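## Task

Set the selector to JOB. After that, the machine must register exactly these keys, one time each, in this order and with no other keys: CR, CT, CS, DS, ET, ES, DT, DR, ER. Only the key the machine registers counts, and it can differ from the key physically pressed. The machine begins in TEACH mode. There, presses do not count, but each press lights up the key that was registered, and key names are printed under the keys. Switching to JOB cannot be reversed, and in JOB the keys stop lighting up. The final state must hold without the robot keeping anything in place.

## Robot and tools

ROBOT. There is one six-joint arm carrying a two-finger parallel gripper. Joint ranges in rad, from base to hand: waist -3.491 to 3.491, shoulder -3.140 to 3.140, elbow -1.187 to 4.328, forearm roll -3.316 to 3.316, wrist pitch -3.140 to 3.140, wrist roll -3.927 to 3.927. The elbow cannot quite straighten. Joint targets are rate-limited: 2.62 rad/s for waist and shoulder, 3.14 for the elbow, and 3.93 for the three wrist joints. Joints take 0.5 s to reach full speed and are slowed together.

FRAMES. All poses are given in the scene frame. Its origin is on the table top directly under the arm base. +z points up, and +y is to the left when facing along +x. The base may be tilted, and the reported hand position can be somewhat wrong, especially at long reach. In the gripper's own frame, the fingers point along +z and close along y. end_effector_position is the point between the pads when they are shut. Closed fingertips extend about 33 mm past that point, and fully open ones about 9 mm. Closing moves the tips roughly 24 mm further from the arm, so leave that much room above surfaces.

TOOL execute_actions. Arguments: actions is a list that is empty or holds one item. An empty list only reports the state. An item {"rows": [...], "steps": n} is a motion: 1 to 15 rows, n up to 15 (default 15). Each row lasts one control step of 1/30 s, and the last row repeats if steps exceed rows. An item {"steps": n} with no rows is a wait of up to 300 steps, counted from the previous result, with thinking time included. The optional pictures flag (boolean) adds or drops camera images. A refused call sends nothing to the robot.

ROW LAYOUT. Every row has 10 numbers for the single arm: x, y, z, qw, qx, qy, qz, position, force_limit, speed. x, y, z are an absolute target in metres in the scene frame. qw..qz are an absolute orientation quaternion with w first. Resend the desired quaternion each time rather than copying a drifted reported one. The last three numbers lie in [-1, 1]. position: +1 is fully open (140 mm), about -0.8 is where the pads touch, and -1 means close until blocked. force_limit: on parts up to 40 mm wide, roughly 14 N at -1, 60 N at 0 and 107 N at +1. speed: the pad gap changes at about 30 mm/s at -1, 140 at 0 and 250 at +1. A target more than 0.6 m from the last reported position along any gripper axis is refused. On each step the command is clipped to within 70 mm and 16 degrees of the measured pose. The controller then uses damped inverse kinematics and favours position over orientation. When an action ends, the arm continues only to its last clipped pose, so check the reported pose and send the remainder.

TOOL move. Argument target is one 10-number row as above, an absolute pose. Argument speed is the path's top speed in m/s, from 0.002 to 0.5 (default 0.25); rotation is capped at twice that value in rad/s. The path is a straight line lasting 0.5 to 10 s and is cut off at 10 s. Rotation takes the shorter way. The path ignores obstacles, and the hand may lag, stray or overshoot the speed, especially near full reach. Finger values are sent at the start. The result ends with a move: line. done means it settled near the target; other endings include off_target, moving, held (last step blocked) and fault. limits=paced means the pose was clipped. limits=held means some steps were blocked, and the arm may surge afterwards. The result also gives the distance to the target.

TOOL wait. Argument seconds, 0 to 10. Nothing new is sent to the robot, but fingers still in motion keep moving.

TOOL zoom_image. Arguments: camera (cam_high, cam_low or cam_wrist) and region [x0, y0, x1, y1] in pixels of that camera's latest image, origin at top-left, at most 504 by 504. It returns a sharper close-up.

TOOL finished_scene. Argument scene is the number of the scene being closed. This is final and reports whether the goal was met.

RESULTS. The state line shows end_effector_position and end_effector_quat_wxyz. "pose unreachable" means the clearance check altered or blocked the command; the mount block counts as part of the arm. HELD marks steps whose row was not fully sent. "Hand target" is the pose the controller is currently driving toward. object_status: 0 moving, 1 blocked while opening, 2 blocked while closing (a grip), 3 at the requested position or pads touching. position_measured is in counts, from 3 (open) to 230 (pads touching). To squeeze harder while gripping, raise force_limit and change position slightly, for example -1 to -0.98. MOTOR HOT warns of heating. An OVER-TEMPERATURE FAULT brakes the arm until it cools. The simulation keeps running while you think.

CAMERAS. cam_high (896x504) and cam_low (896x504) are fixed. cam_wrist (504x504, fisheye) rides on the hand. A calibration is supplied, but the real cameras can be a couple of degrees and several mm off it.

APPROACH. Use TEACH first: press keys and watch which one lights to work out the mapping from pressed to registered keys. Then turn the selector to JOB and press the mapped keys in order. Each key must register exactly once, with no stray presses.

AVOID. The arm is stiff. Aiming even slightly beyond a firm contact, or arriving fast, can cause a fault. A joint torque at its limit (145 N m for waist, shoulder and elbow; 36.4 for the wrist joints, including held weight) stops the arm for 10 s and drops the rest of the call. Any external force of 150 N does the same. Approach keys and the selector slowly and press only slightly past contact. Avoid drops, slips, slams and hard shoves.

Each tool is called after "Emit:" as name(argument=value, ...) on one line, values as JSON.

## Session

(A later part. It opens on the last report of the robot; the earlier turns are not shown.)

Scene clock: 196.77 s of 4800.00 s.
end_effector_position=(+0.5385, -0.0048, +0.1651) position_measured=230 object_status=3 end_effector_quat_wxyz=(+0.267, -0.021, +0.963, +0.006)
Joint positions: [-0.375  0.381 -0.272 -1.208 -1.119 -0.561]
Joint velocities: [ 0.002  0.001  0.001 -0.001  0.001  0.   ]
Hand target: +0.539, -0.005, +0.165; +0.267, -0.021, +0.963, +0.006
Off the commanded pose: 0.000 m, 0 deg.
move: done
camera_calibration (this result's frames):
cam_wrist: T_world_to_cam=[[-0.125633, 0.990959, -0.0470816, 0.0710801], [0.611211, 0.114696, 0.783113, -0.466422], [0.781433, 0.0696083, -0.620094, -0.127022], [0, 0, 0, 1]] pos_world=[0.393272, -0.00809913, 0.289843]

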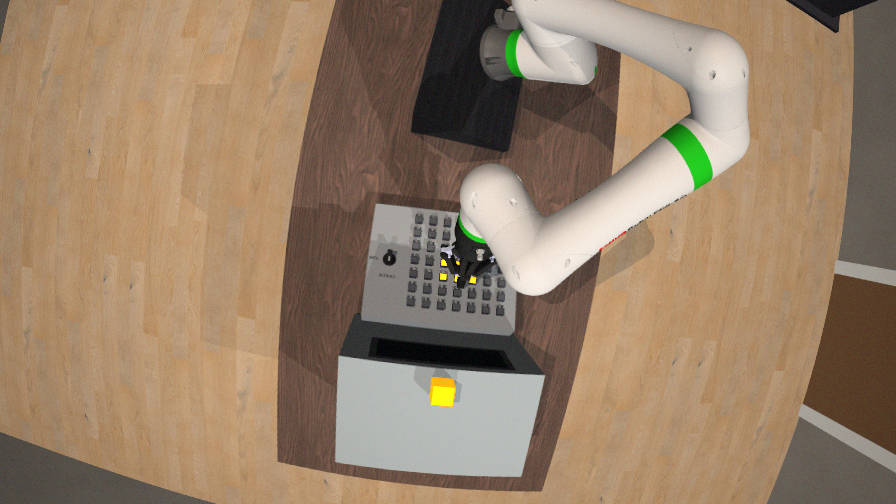

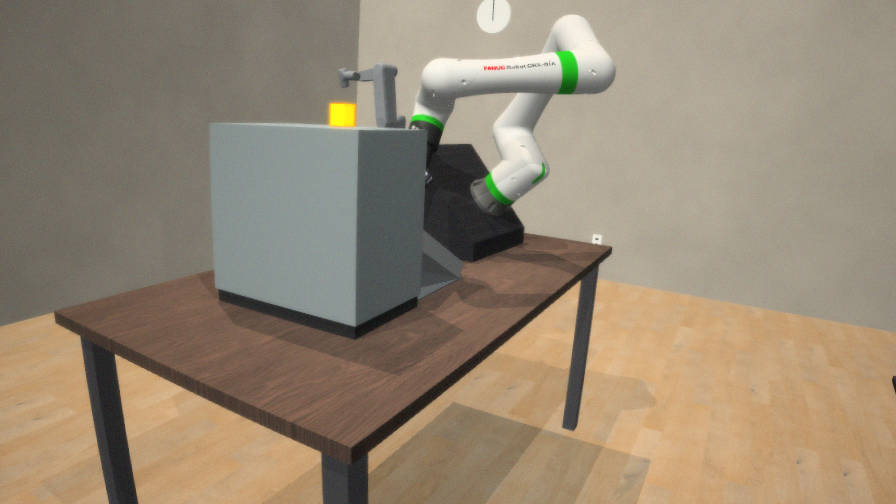

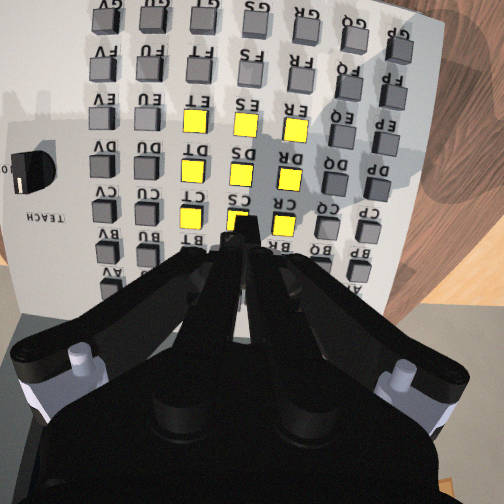

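Emit:
move(target=[0.523,-0.0055,0.191,0.267,-0.021,0.9635,0.006,-1,-1,0], speed=0.15)

Emit:
move(target=[0.494,-0.1677,0.1853,0.267,-0.021,0.9635,0.006,-0.3,-1,0], speed=0.3)

Scene clock: 212.37 s of 4800.00 s.
end_effector_position=(+0.5230, -0.0055, +0.1909) position_measured=230 object_status=3 end_effector_quat_wxyz=(+0.267, -0.021, +0.963, +0.006)
Joint positions: [-0.425  0.344 -0.277 -1.171 -1.168 -0.578]
Joint velocities: [-0.001  0.001  0.001  0.    -0.001 -0.   ]
Hand target: +0.523, -0.006, +0.191; +0.267, -0.021, +0.963, +0.006
Off the commanded pose: 0.000 m, 0 deg.
After step 90, 11.83 s passed at rest.
move: done
camera_calibration (this result's frames):
cam_wrist: T_world_to_cam=[[-0.125426, 0.990984, -0.0471058, 0.0709344], [0.611232, 0.114586, 0.783113, -0.47711], [0.78145, 0.0694298, -0.620093, -0.0988175], [0, 0, 0, 1]] pos_world=[0.377743, -0.00876366, 0.315696]

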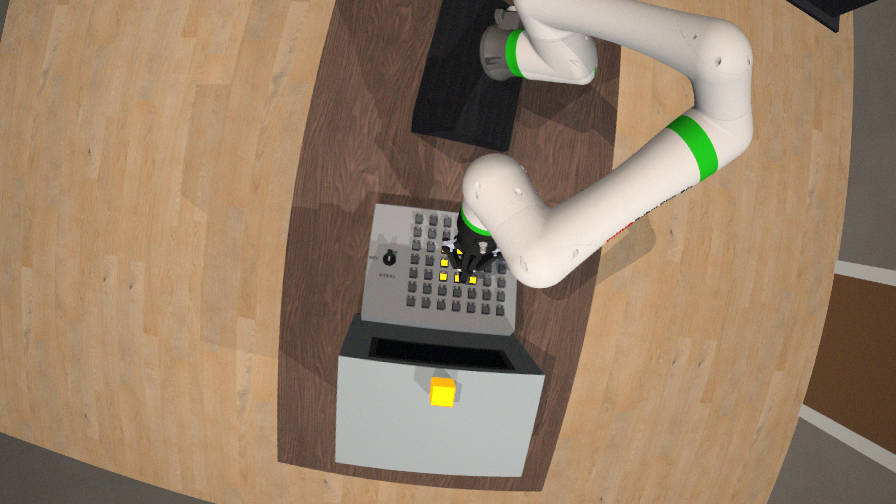

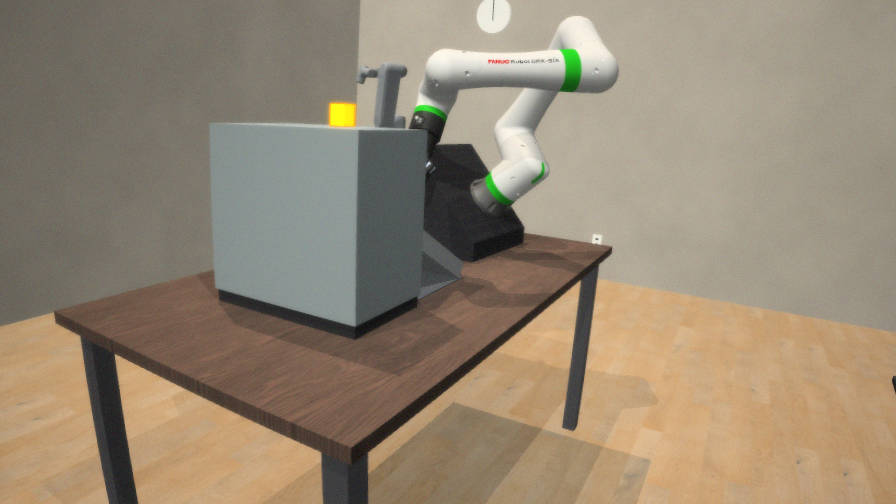

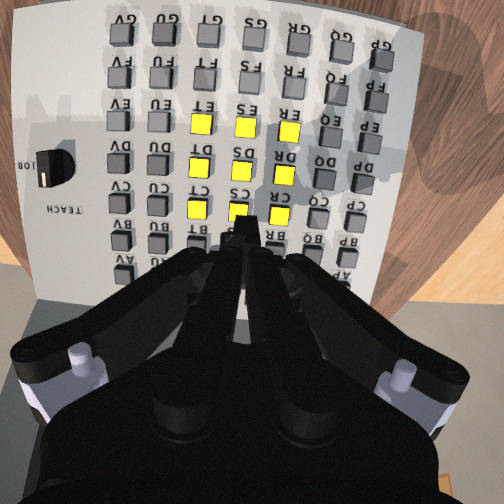

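Scene clock: 213.43 s of 4800.00 s.
end_effector_position=(+0.4937, -0.1677, +0.1853) position_measured=167 object_status=3 end_effector_quat_wxyz=(+0.266, -0.021, +0.964, +0.006)
Joint positions: [-0.629  0.72  -0.112 -1.135 -1.223 -0.305]
Joint velocities: [-0.002  0.003  0.003 -0.001 -0.001  0.002]
Hand target: +0.494, -0.168, +0.185; +0.266, -0.021, +0.964, +0.006
Off the commanded pose: 0.000 m, 0 deg.
move: done
camera_calibration (this result's frames):
cam_wrist: T_world_to_cam=[[-0.125453, 0.990974, -0.0472334, 0.227789], [0.612047, 0.114777, 0.782448, -0.436502], [0.780807, 0.0692516, -0.620922, -0.0677645], [0, 0, 0, 1]] pos_world=[0.348648, -0.17094, 0.310223]

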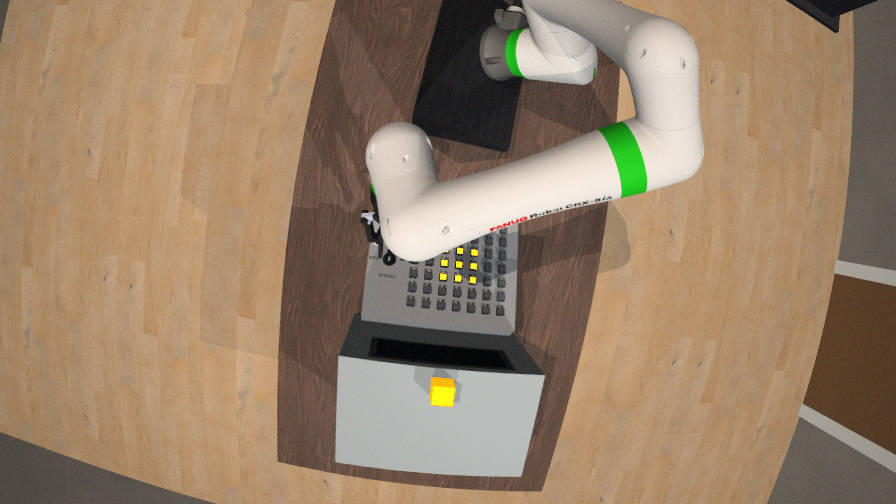

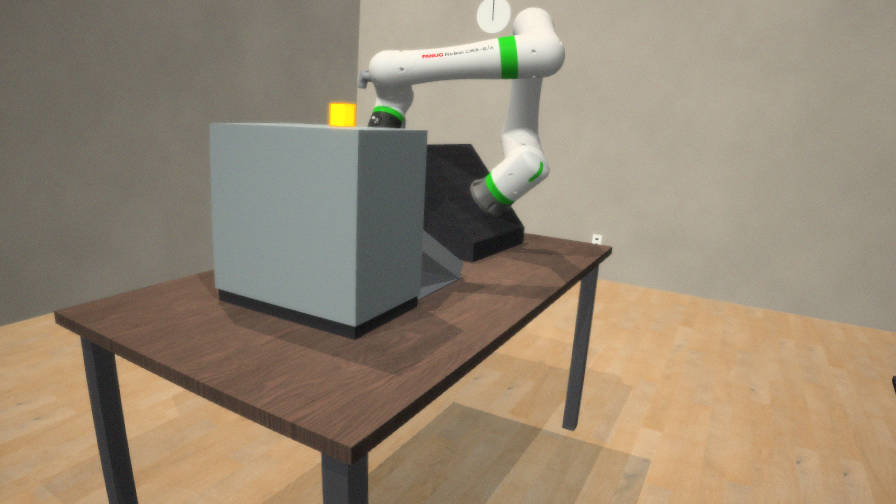

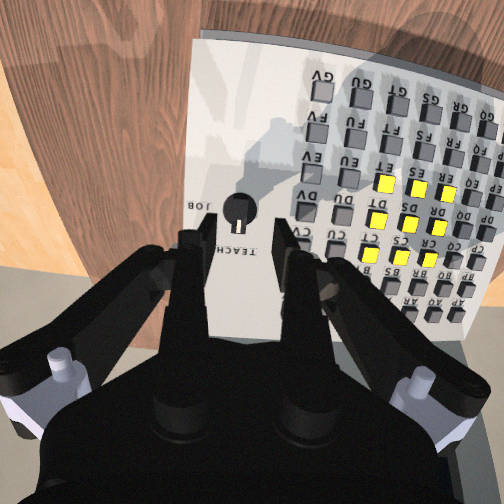

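Emit:
move(target=[0.5094,-0.167,0.1596,0.267,-0.021,0.9635,0.006,-0.45,-1,0], speed=0.06)

Scene clock: 220.13 s of 4800.00 s.
end_effector_position=(+0.5094, -0.1670, +0.1597) position_measured=186 object_status=3 end_effector_quat_wxyz=(+0.267, -0.021, +0.963, +0.006)
Joint positions: [-0.585  0.752 -0.109 -1.175 -1.184 -0.289]
Joint velocities: [ 0.002  0.    -0.001 -0.002  0.001  0.   ]
Hand target: +0.509, -0.167, +0.160; +0.267, -0.021, +0.963, +0.006
Off the commanded pose: 0.000 m, 0 deg.
After step 90, 2.90 s passed at rest.
move: done
camera_calibration (this result's frames):
cam_wrist: T_world_to_cam=[[-0.125663, 0.990957, -0.0470509, 0.227924], [0.611165, 0.114686, 0.783151, -0.425828], [0.781464, 0.0696576, -0.62005, -0.0964043], [0, 0, 0, 1]] pos_world=[0.364229, -0.170311, 0.284436]

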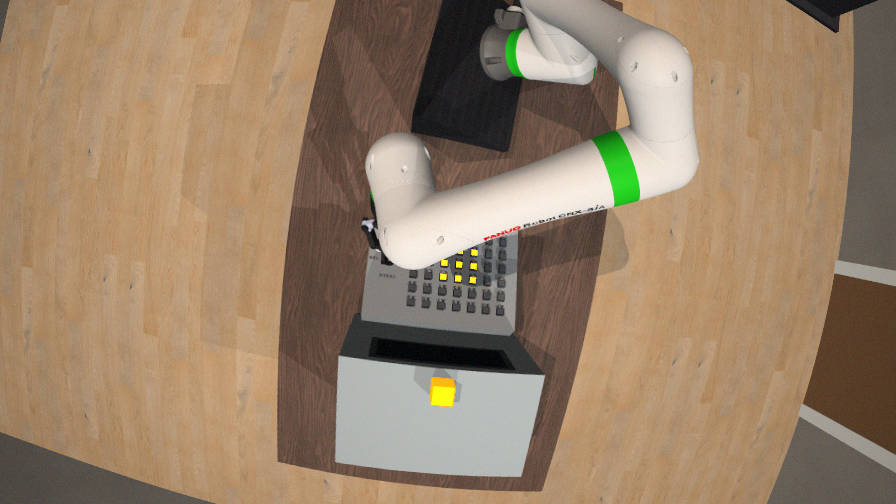

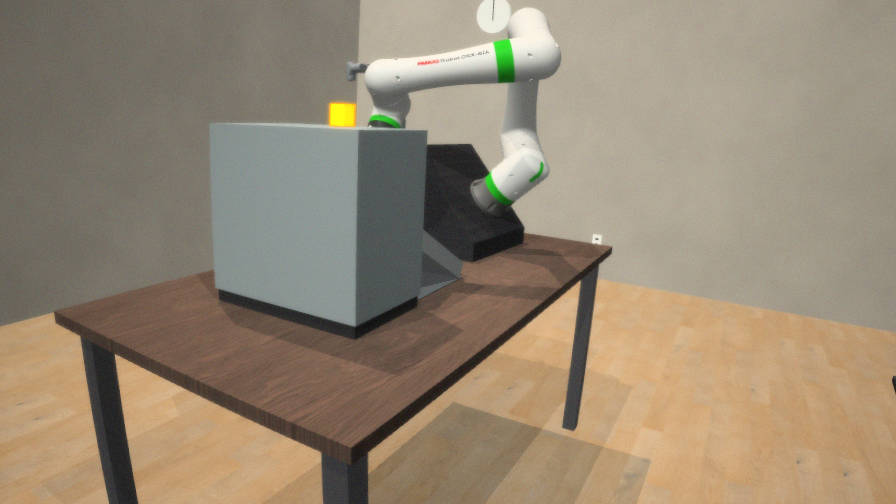

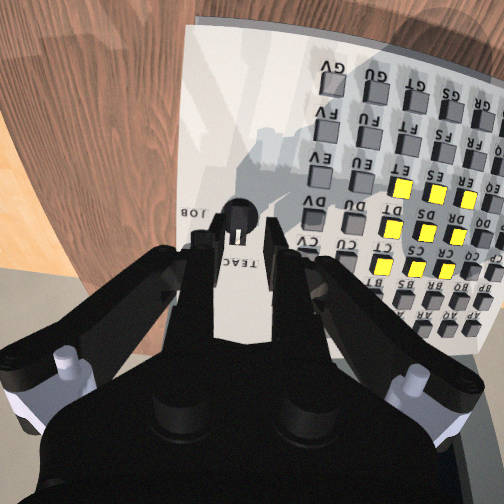

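Emit:
move(target=[0.5094,-0.167,0.1596,0.267,-0.021,0.9635,0.006,-1,-1,-0.5], speed=0.06)

Scene clock: 223.33 s of 4800.00 s.
end_effector_position=(+0.5094, -0.1671, +0.1596) position_measured=203 object_status=2 end_effector_quat_wxyz=(+0.267, -0.021, +0.963, +0.006)
Joint positions: [-0.585  0.752 -0.11  -1.175 -1.184 -0.289]
Joint velocities: [ 0.    -0.001 -0.001  0.001  0.     0.   ]
Hand target: +0.509, -0.167, +0.160; +0.267, -0.021, +0.963, +0.006
Off the commanded pose: 0.000 m, 0 deg.
move: done
camera_calibration (this result's frames):
cam_wrist: T_world_to_cam=[[-0.125497, 0.990977, -0.0470625, 0.22788], [0.611213, 0.114595, 0.783126, -0.425756], [0.781453, 0.0695147, -0.620079, -0.0964541], [0, 0, 0, 1]] pos_world=[0.3642, -0.170329, 0.284336]

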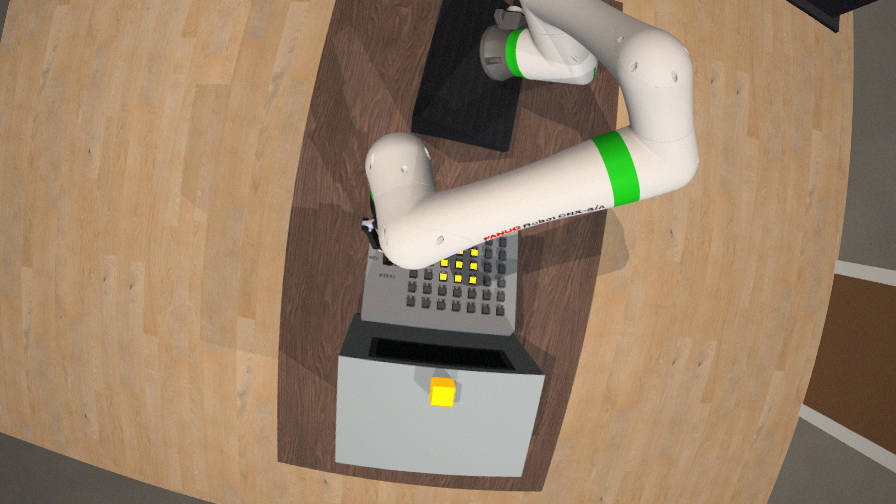

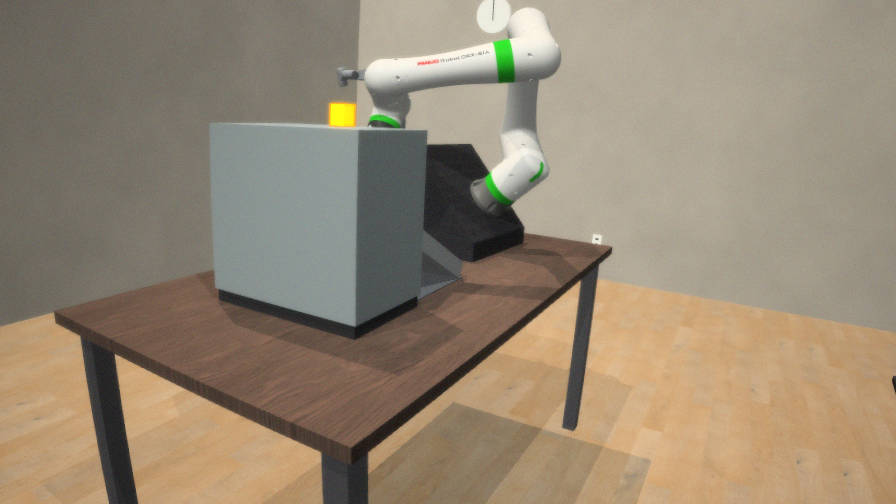

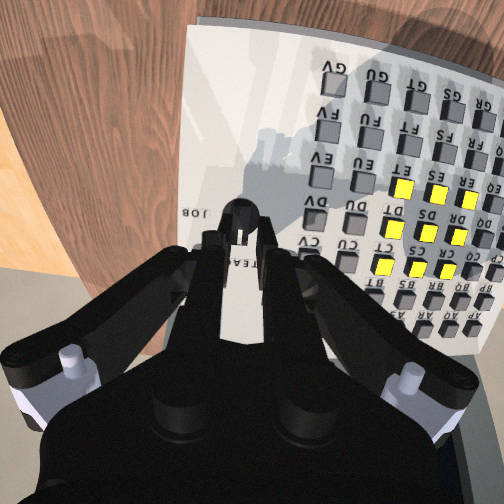

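Emit:
move(target=[0.5094,-0.167,0.1596,0.267,-0.021,0.9635,0.006,-0.5,-1,0], speed=0.06)

Emit:
move(target=[0.5068,-0.1671,0.1639,0.267,-0.021,0.9635,0.006,-0.5,-1,0], speed=0.06)

Emit:
move(target=[0.5068,-0.1671,0.1639,0.267,-0.021,0.9635,0.006,-1,-1,-0.5], speed=0.06)

Scene clock: 229.50 s of 4800.00 s.
end_effector_position=(+0.5094, -0.1670, +0.1596) position_measured=192 object_status=3 end_effector_quat_wxyz=(+0.267, -0.021, +0.963, +0.006)
Joint positions: [-0.585  0.752 -0.11  -1.175 -1.184 -0.289]
Joint velocities: [ 0.001  0.002  0.001  0.001  0.    -0.001]
Hand target: +0.509, -0.167, +0.160; +0.267, -0.021, +0.963, +0.006
Off the commanded pose: 0.000 m, 0 deg.
After step 90, 2.47 s passed at rest.
move: done
camera_calibration (this result's frames):
cam_wrist: T_world_to_cam=[[-0.125601, 0.990961, -0.0471185, 0.227857], [0.611164, 0.1147, 0.783149, -0.425777], [0.781475, 0.0695669, -0.620046, -0.0964333], [0, 0, 0, 1]] pos_world=[0.364199, -0.170252, 0.28439]

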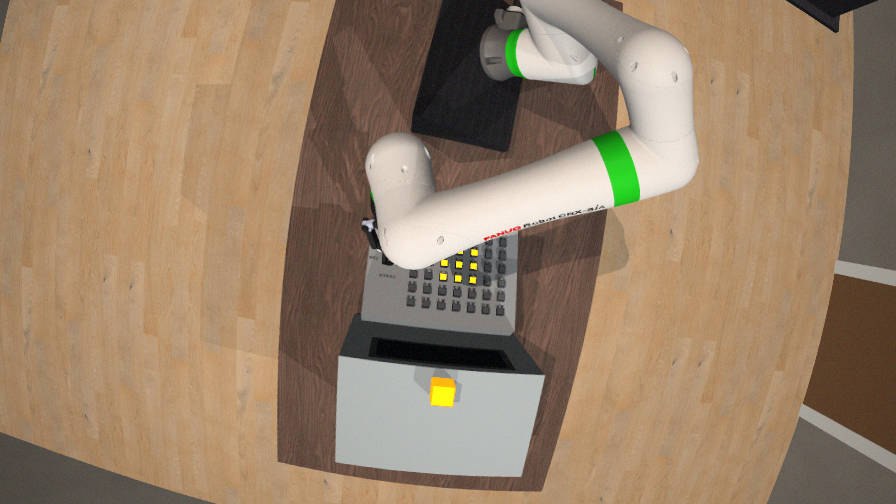

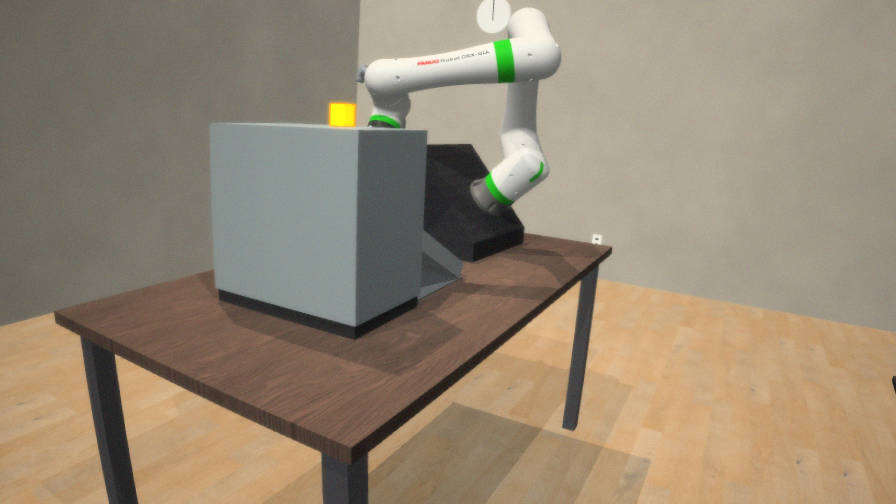

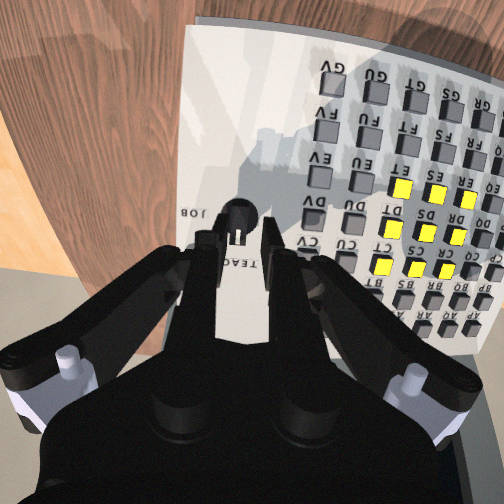

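Scene clock: 230.20 s of 4800.00 s.
end_effector_position=(+0.5068, -0.1671, +0.1639) position_measured=192 object_status=3 end_effector_quat_wxyz=(+0.267, -0.021, +0.963, +0.006)
Joint positions: [-0.592  0.746 -0.11  -1.168 -1.19  -0.292]
Joint velocities: [-0.001 -0.001 -0.002  0.    -0.     0.001]
Hand target: +0.507, -0.167, +0.164; +0.267, -0.021, +0.963, +0.006
Off the commanded pose: 0.000 m, 0 deg.
move: done
camera_calibration (this result's frames):
cam_wrist: T_world_to_cam=[[-0.125539, 0.990971, -0.04708, 0.227826], [0.611199, 0.114634, 0.783131, -0.427523], [0.781457, 0.0695381, -0.620072, -0.0917353], [0, 0, 0, 1]] pos_world=[0.36159, -0.170381, 0.28865]

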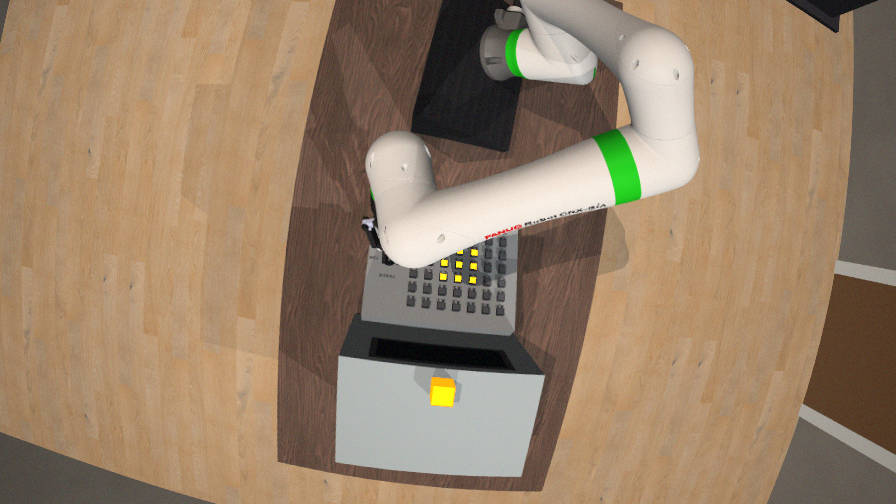

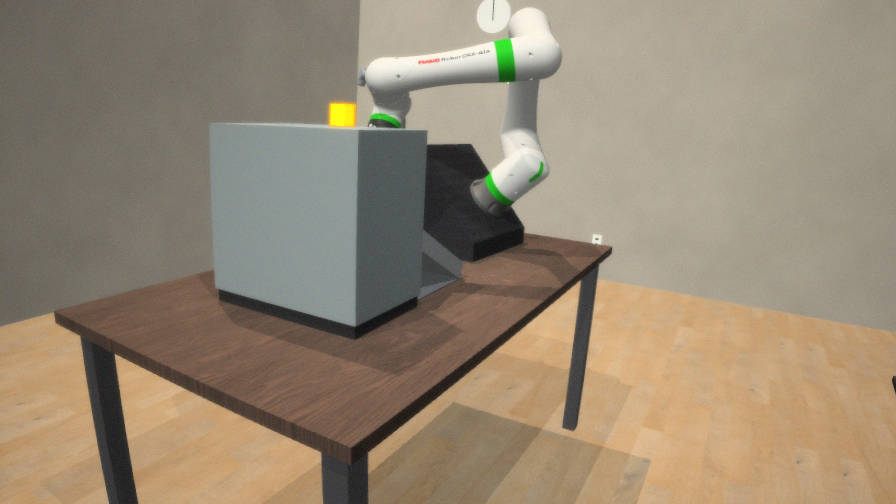

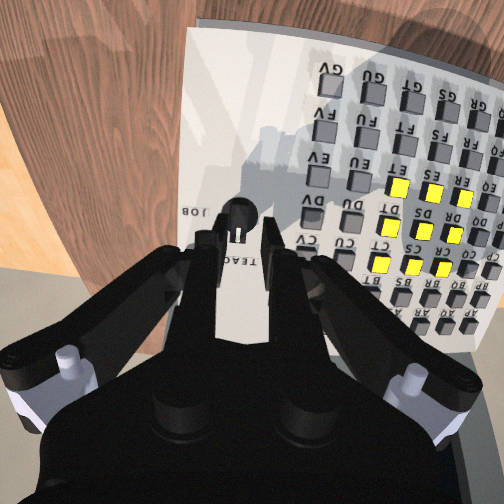

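Scene clock: 230.90 s of 4800.00 s.
end_effector_position=(+0.5068, -0.1672, +0.1639) position_measured=203 object_status=2 end_effector_quat_wxyz=(+0.267, -0.021, +0.963, +0.006)
Joint positions: [-0.592  0.746 -0.11  -1.168 -1.19  -0.292]
Joint velocities: [ 0.001  0.001 -0.    -0.001  0.     0.   ]
Hand target: +0.507, -0.167, +0.164; +0.267, -0.021, +0.963, +0.006
Off the commanded pose: 0.000 m, 0 deg.
move: done
camera_calibration (this result's frames):
cam_wrist: T_world_to_cam=[[-0.125473, 0.990978, -0.0471101, 0.227844], [0.611197, 0.114616, 0.783136, -0.427529], [0.78147, 0.0694687, -0.620064, -0.0916848], [0, 0, 0, 1]] pos_world=[0.361541, -0.170417, 0.288696]

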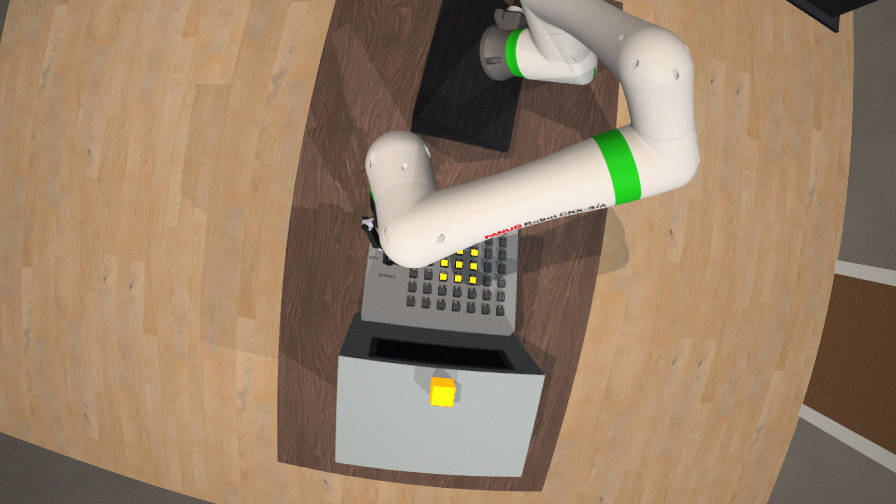

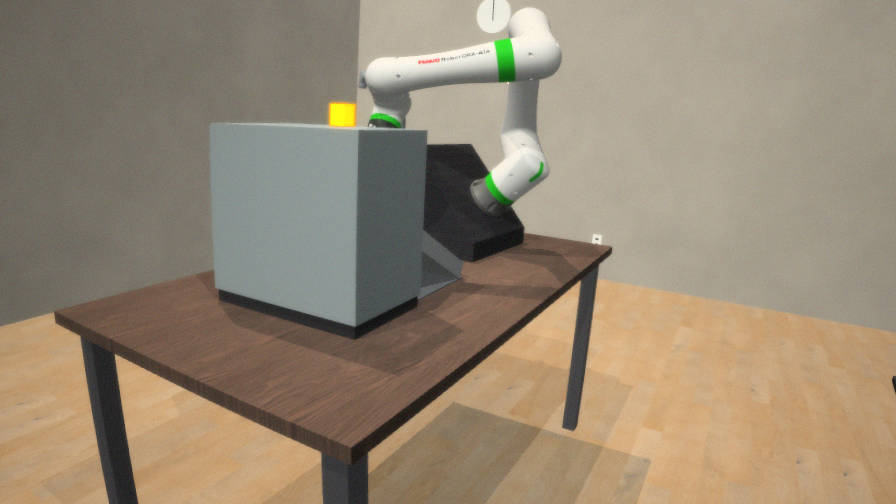

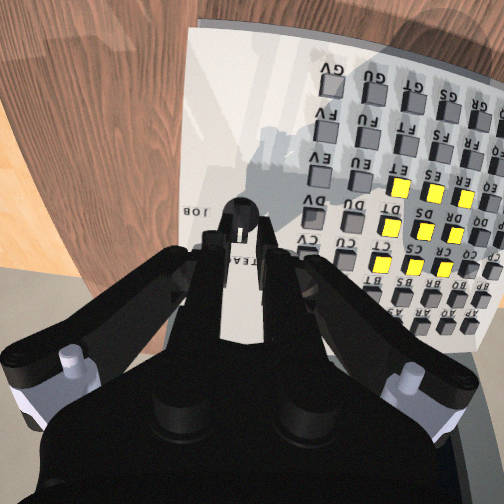

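Emit:
zoom_image(camera="cam_wrist", region=[170,170,320,300])

Region (170, 170, 320, 300) of cam_wrist's 504x504 image, scaled by 3.360, with more detail than that image has; it fills the top 437 rows of this view, and the rest is white.

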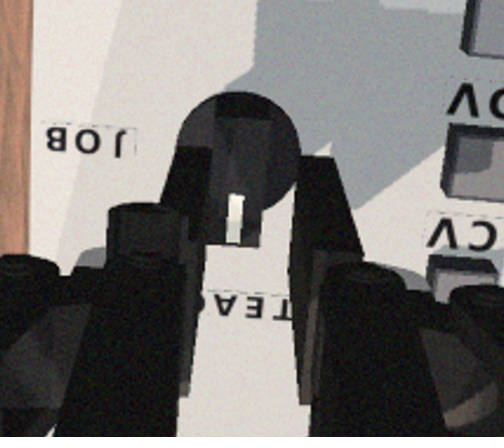

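Emit:
move(target=[0.5068,-0.1671,0.1639,0.267,-0.021,0.9635,0.006,-0.5,-1,0], speed=0.06)

Emit:
move(target=[0.5090,-0.1697,0.1604,0.267,-0.021,0.9635,0.006,-0.5,-1,0], speed=0.04)

Emit:
move(target=[0.5090,-0.1697,0.1604,0.267,-0.021,0.9635,0.006,-1,-1,-0.5], speed=0.06)

Emit:
zoom_image(camera="cam_wrist", region=[170,170,320,300])

Scene clock: 258.90 s of 4800.00 s.
end_effector_position=(+0.5068, -0.1671, +0.1639) position_measured=192 object_status=3 end_effector_quat_wxyz=(+0.267, -0.021, +0.963, +0.006)
Joint positions: [-0.592  0.746 -0.11  -1.168 -1.19  -0.292]
Joint velocities: [ 0.001 -0.001 -0.001 -0.     0.     0.002]
Hand target: +0.507, -0.167, +0.164; +0.267, -0.021, +0.963, +0.006
Off the commanded pose: 0.000 m, 0 deg.
After step 90, 24.30 s passed at rest.
move: done
camera_calibration (this result's frames):
cam_wrist: T_world_to_cam=[[-0.125566, 0.990967, -0.0470874, 0.227837], [0.611184, 0.114656, 0.78314, -0.427539], [0.781465, 0.0695569, -0.62006, -0.0917268], [0, 0, 0, 1]] pos_world=[0.361595, -0.170378, 0.288675]

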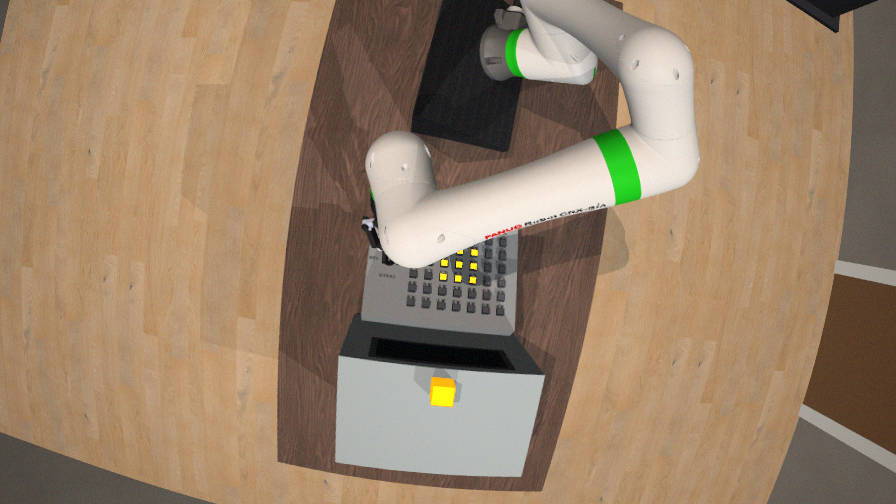

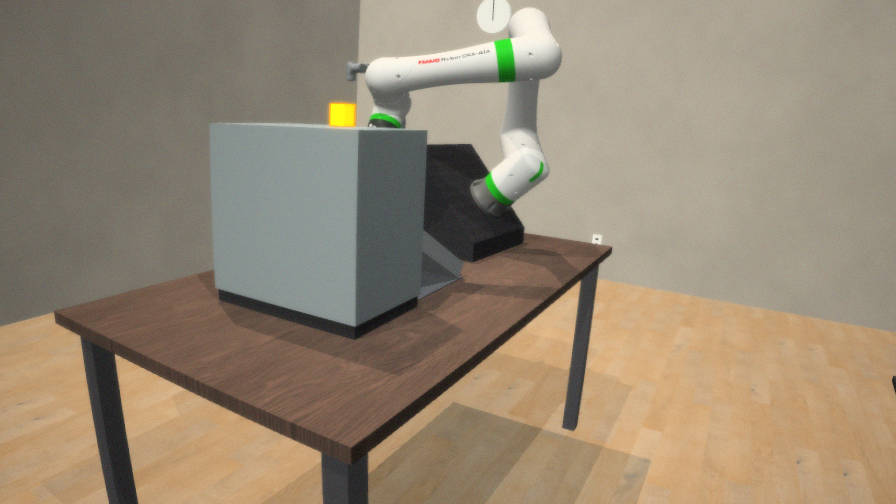

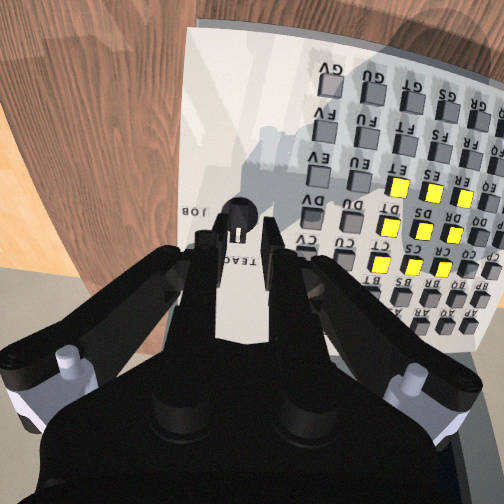

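Scene clock: 259.60 s of 4800.00 s.
end_effector_position=(+0.5090, -0.1697, +0.1604) position_measured=192 object_status=3 end_effector_quat_wxyz=(+0.267, -0.021, +0.963, +0.006)
Joint positions: [-0.588  0.757 -0.105 -1.172 -1.186 -0.288]
Joint velocities: [ 0.    -0.     0.001  0.    -0.    -0.   ]
Hand target: +0.509, -0.170, +0.160; +0.267, -0.021, +0.963, +0.006
Off the commanded pose: 0.000 m, 0 deg.
move: done
camera_calibration (this result's frames):
cam_wrist: T_world_to_cam=[[-0.12557, 0.990967, -0.0470744, 0.230521], [0.611197, 0.114649, 0.783131, -0.425857], [0.781454, 0.0695657, -0.620072, -0.0954134], [0, 0, 0, 1]] pos_world=[0.36379, -0.172977, 0.28519]

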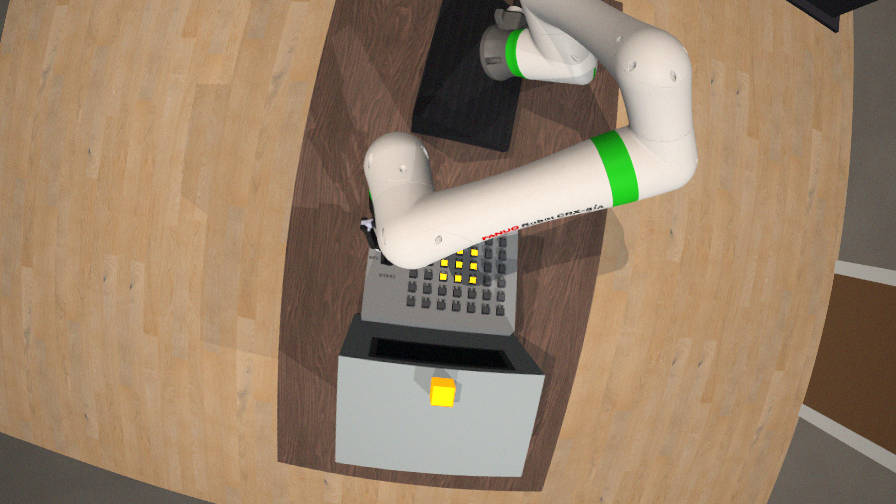

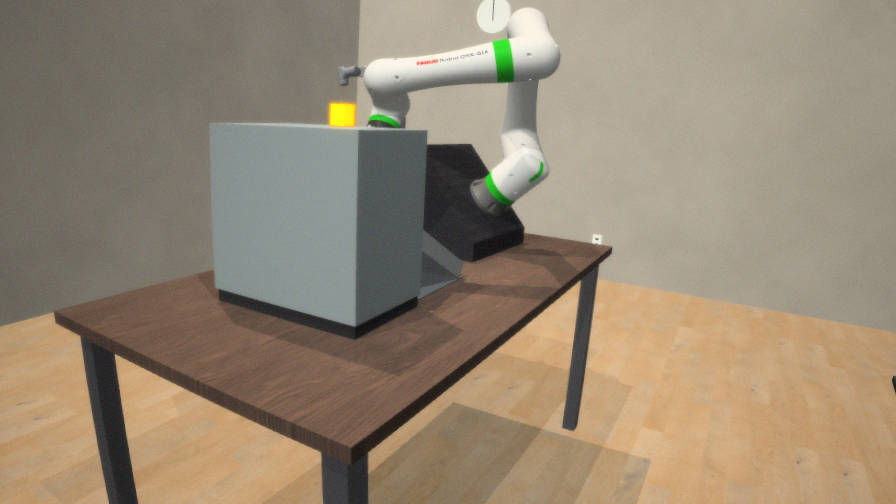

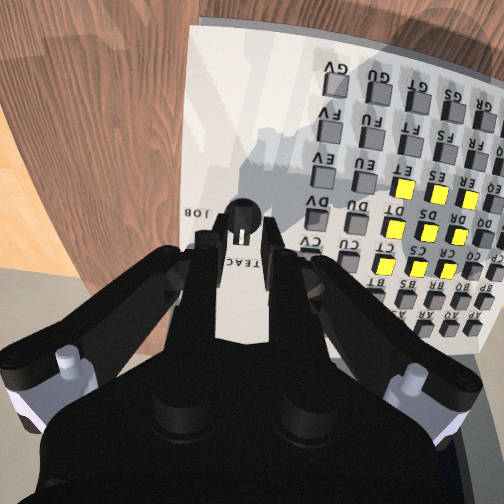

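Scene clock: 260.30 s of 4800.00 s.
end_effector_position=(+0.5090, -0.1698, +0.1604) position_measured=211 object_status=2 end_effector_quat_wxyz=(+0.267, -0.021, +0.963, +0.006)
Joint positions: [-0.588  0.757 -0.105 -1.172 -1.186 -0.288]
Joint velocities: [-0.001  0.002 -0.002 -0.    -0.    -0.   ]
Hand target: +0.509, -0.170, +0.160; +0.267, -0.021, +0.963, +0.006
Off the commanded pose: 0.000 m, 0 deg.
move: done
camera_calibration (this result's frames):
cam_wrist: T_world_to_cam=[[-0.125506, 0.990977, -0.0470498, 0.230556], [0.611232, 0.114592, 0.783112, -0.425831], [0.781437, 0.0695268, -0.620099, -0.0954355], [0, 0, 0, 1]] pos_world=[0.363795, -0.173044, 0.285142]

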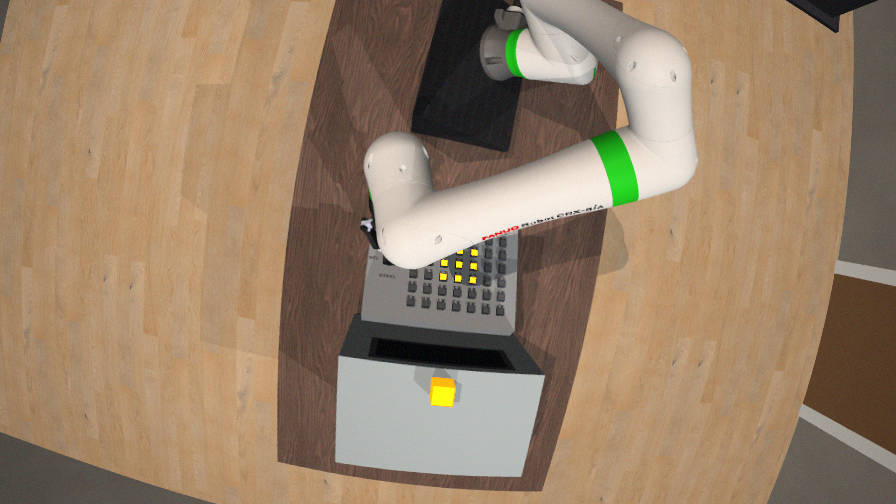

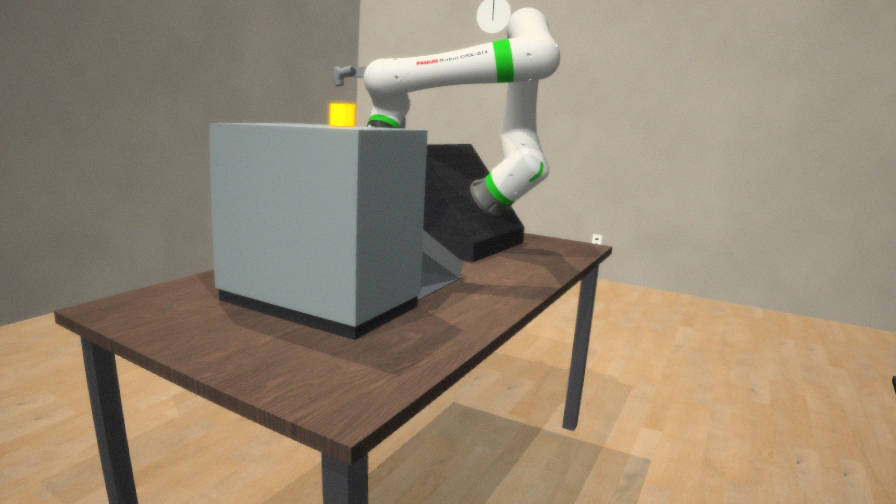

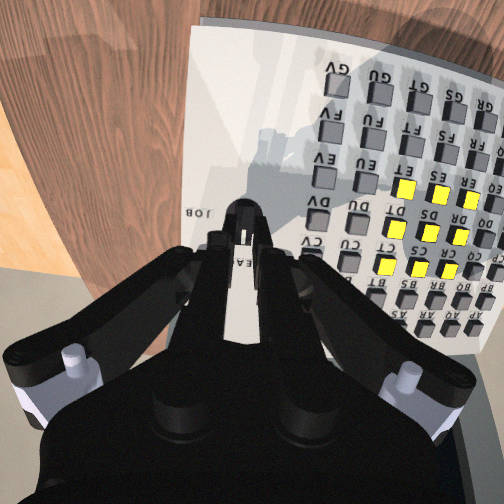

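Region (170, 170, 320, 300) of cam_wrist's 504x504 image, scaled by 3.360, with more detail than that image has; it fills the top 437 rows of this view, and the rest is white.

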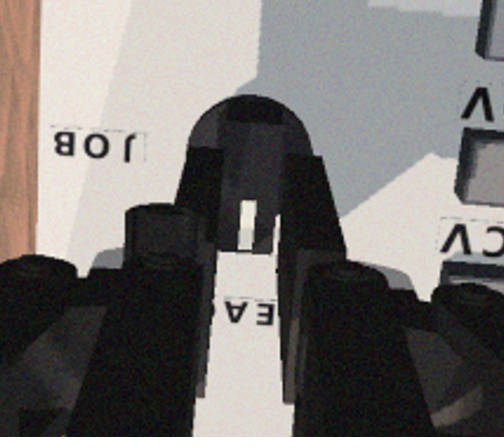

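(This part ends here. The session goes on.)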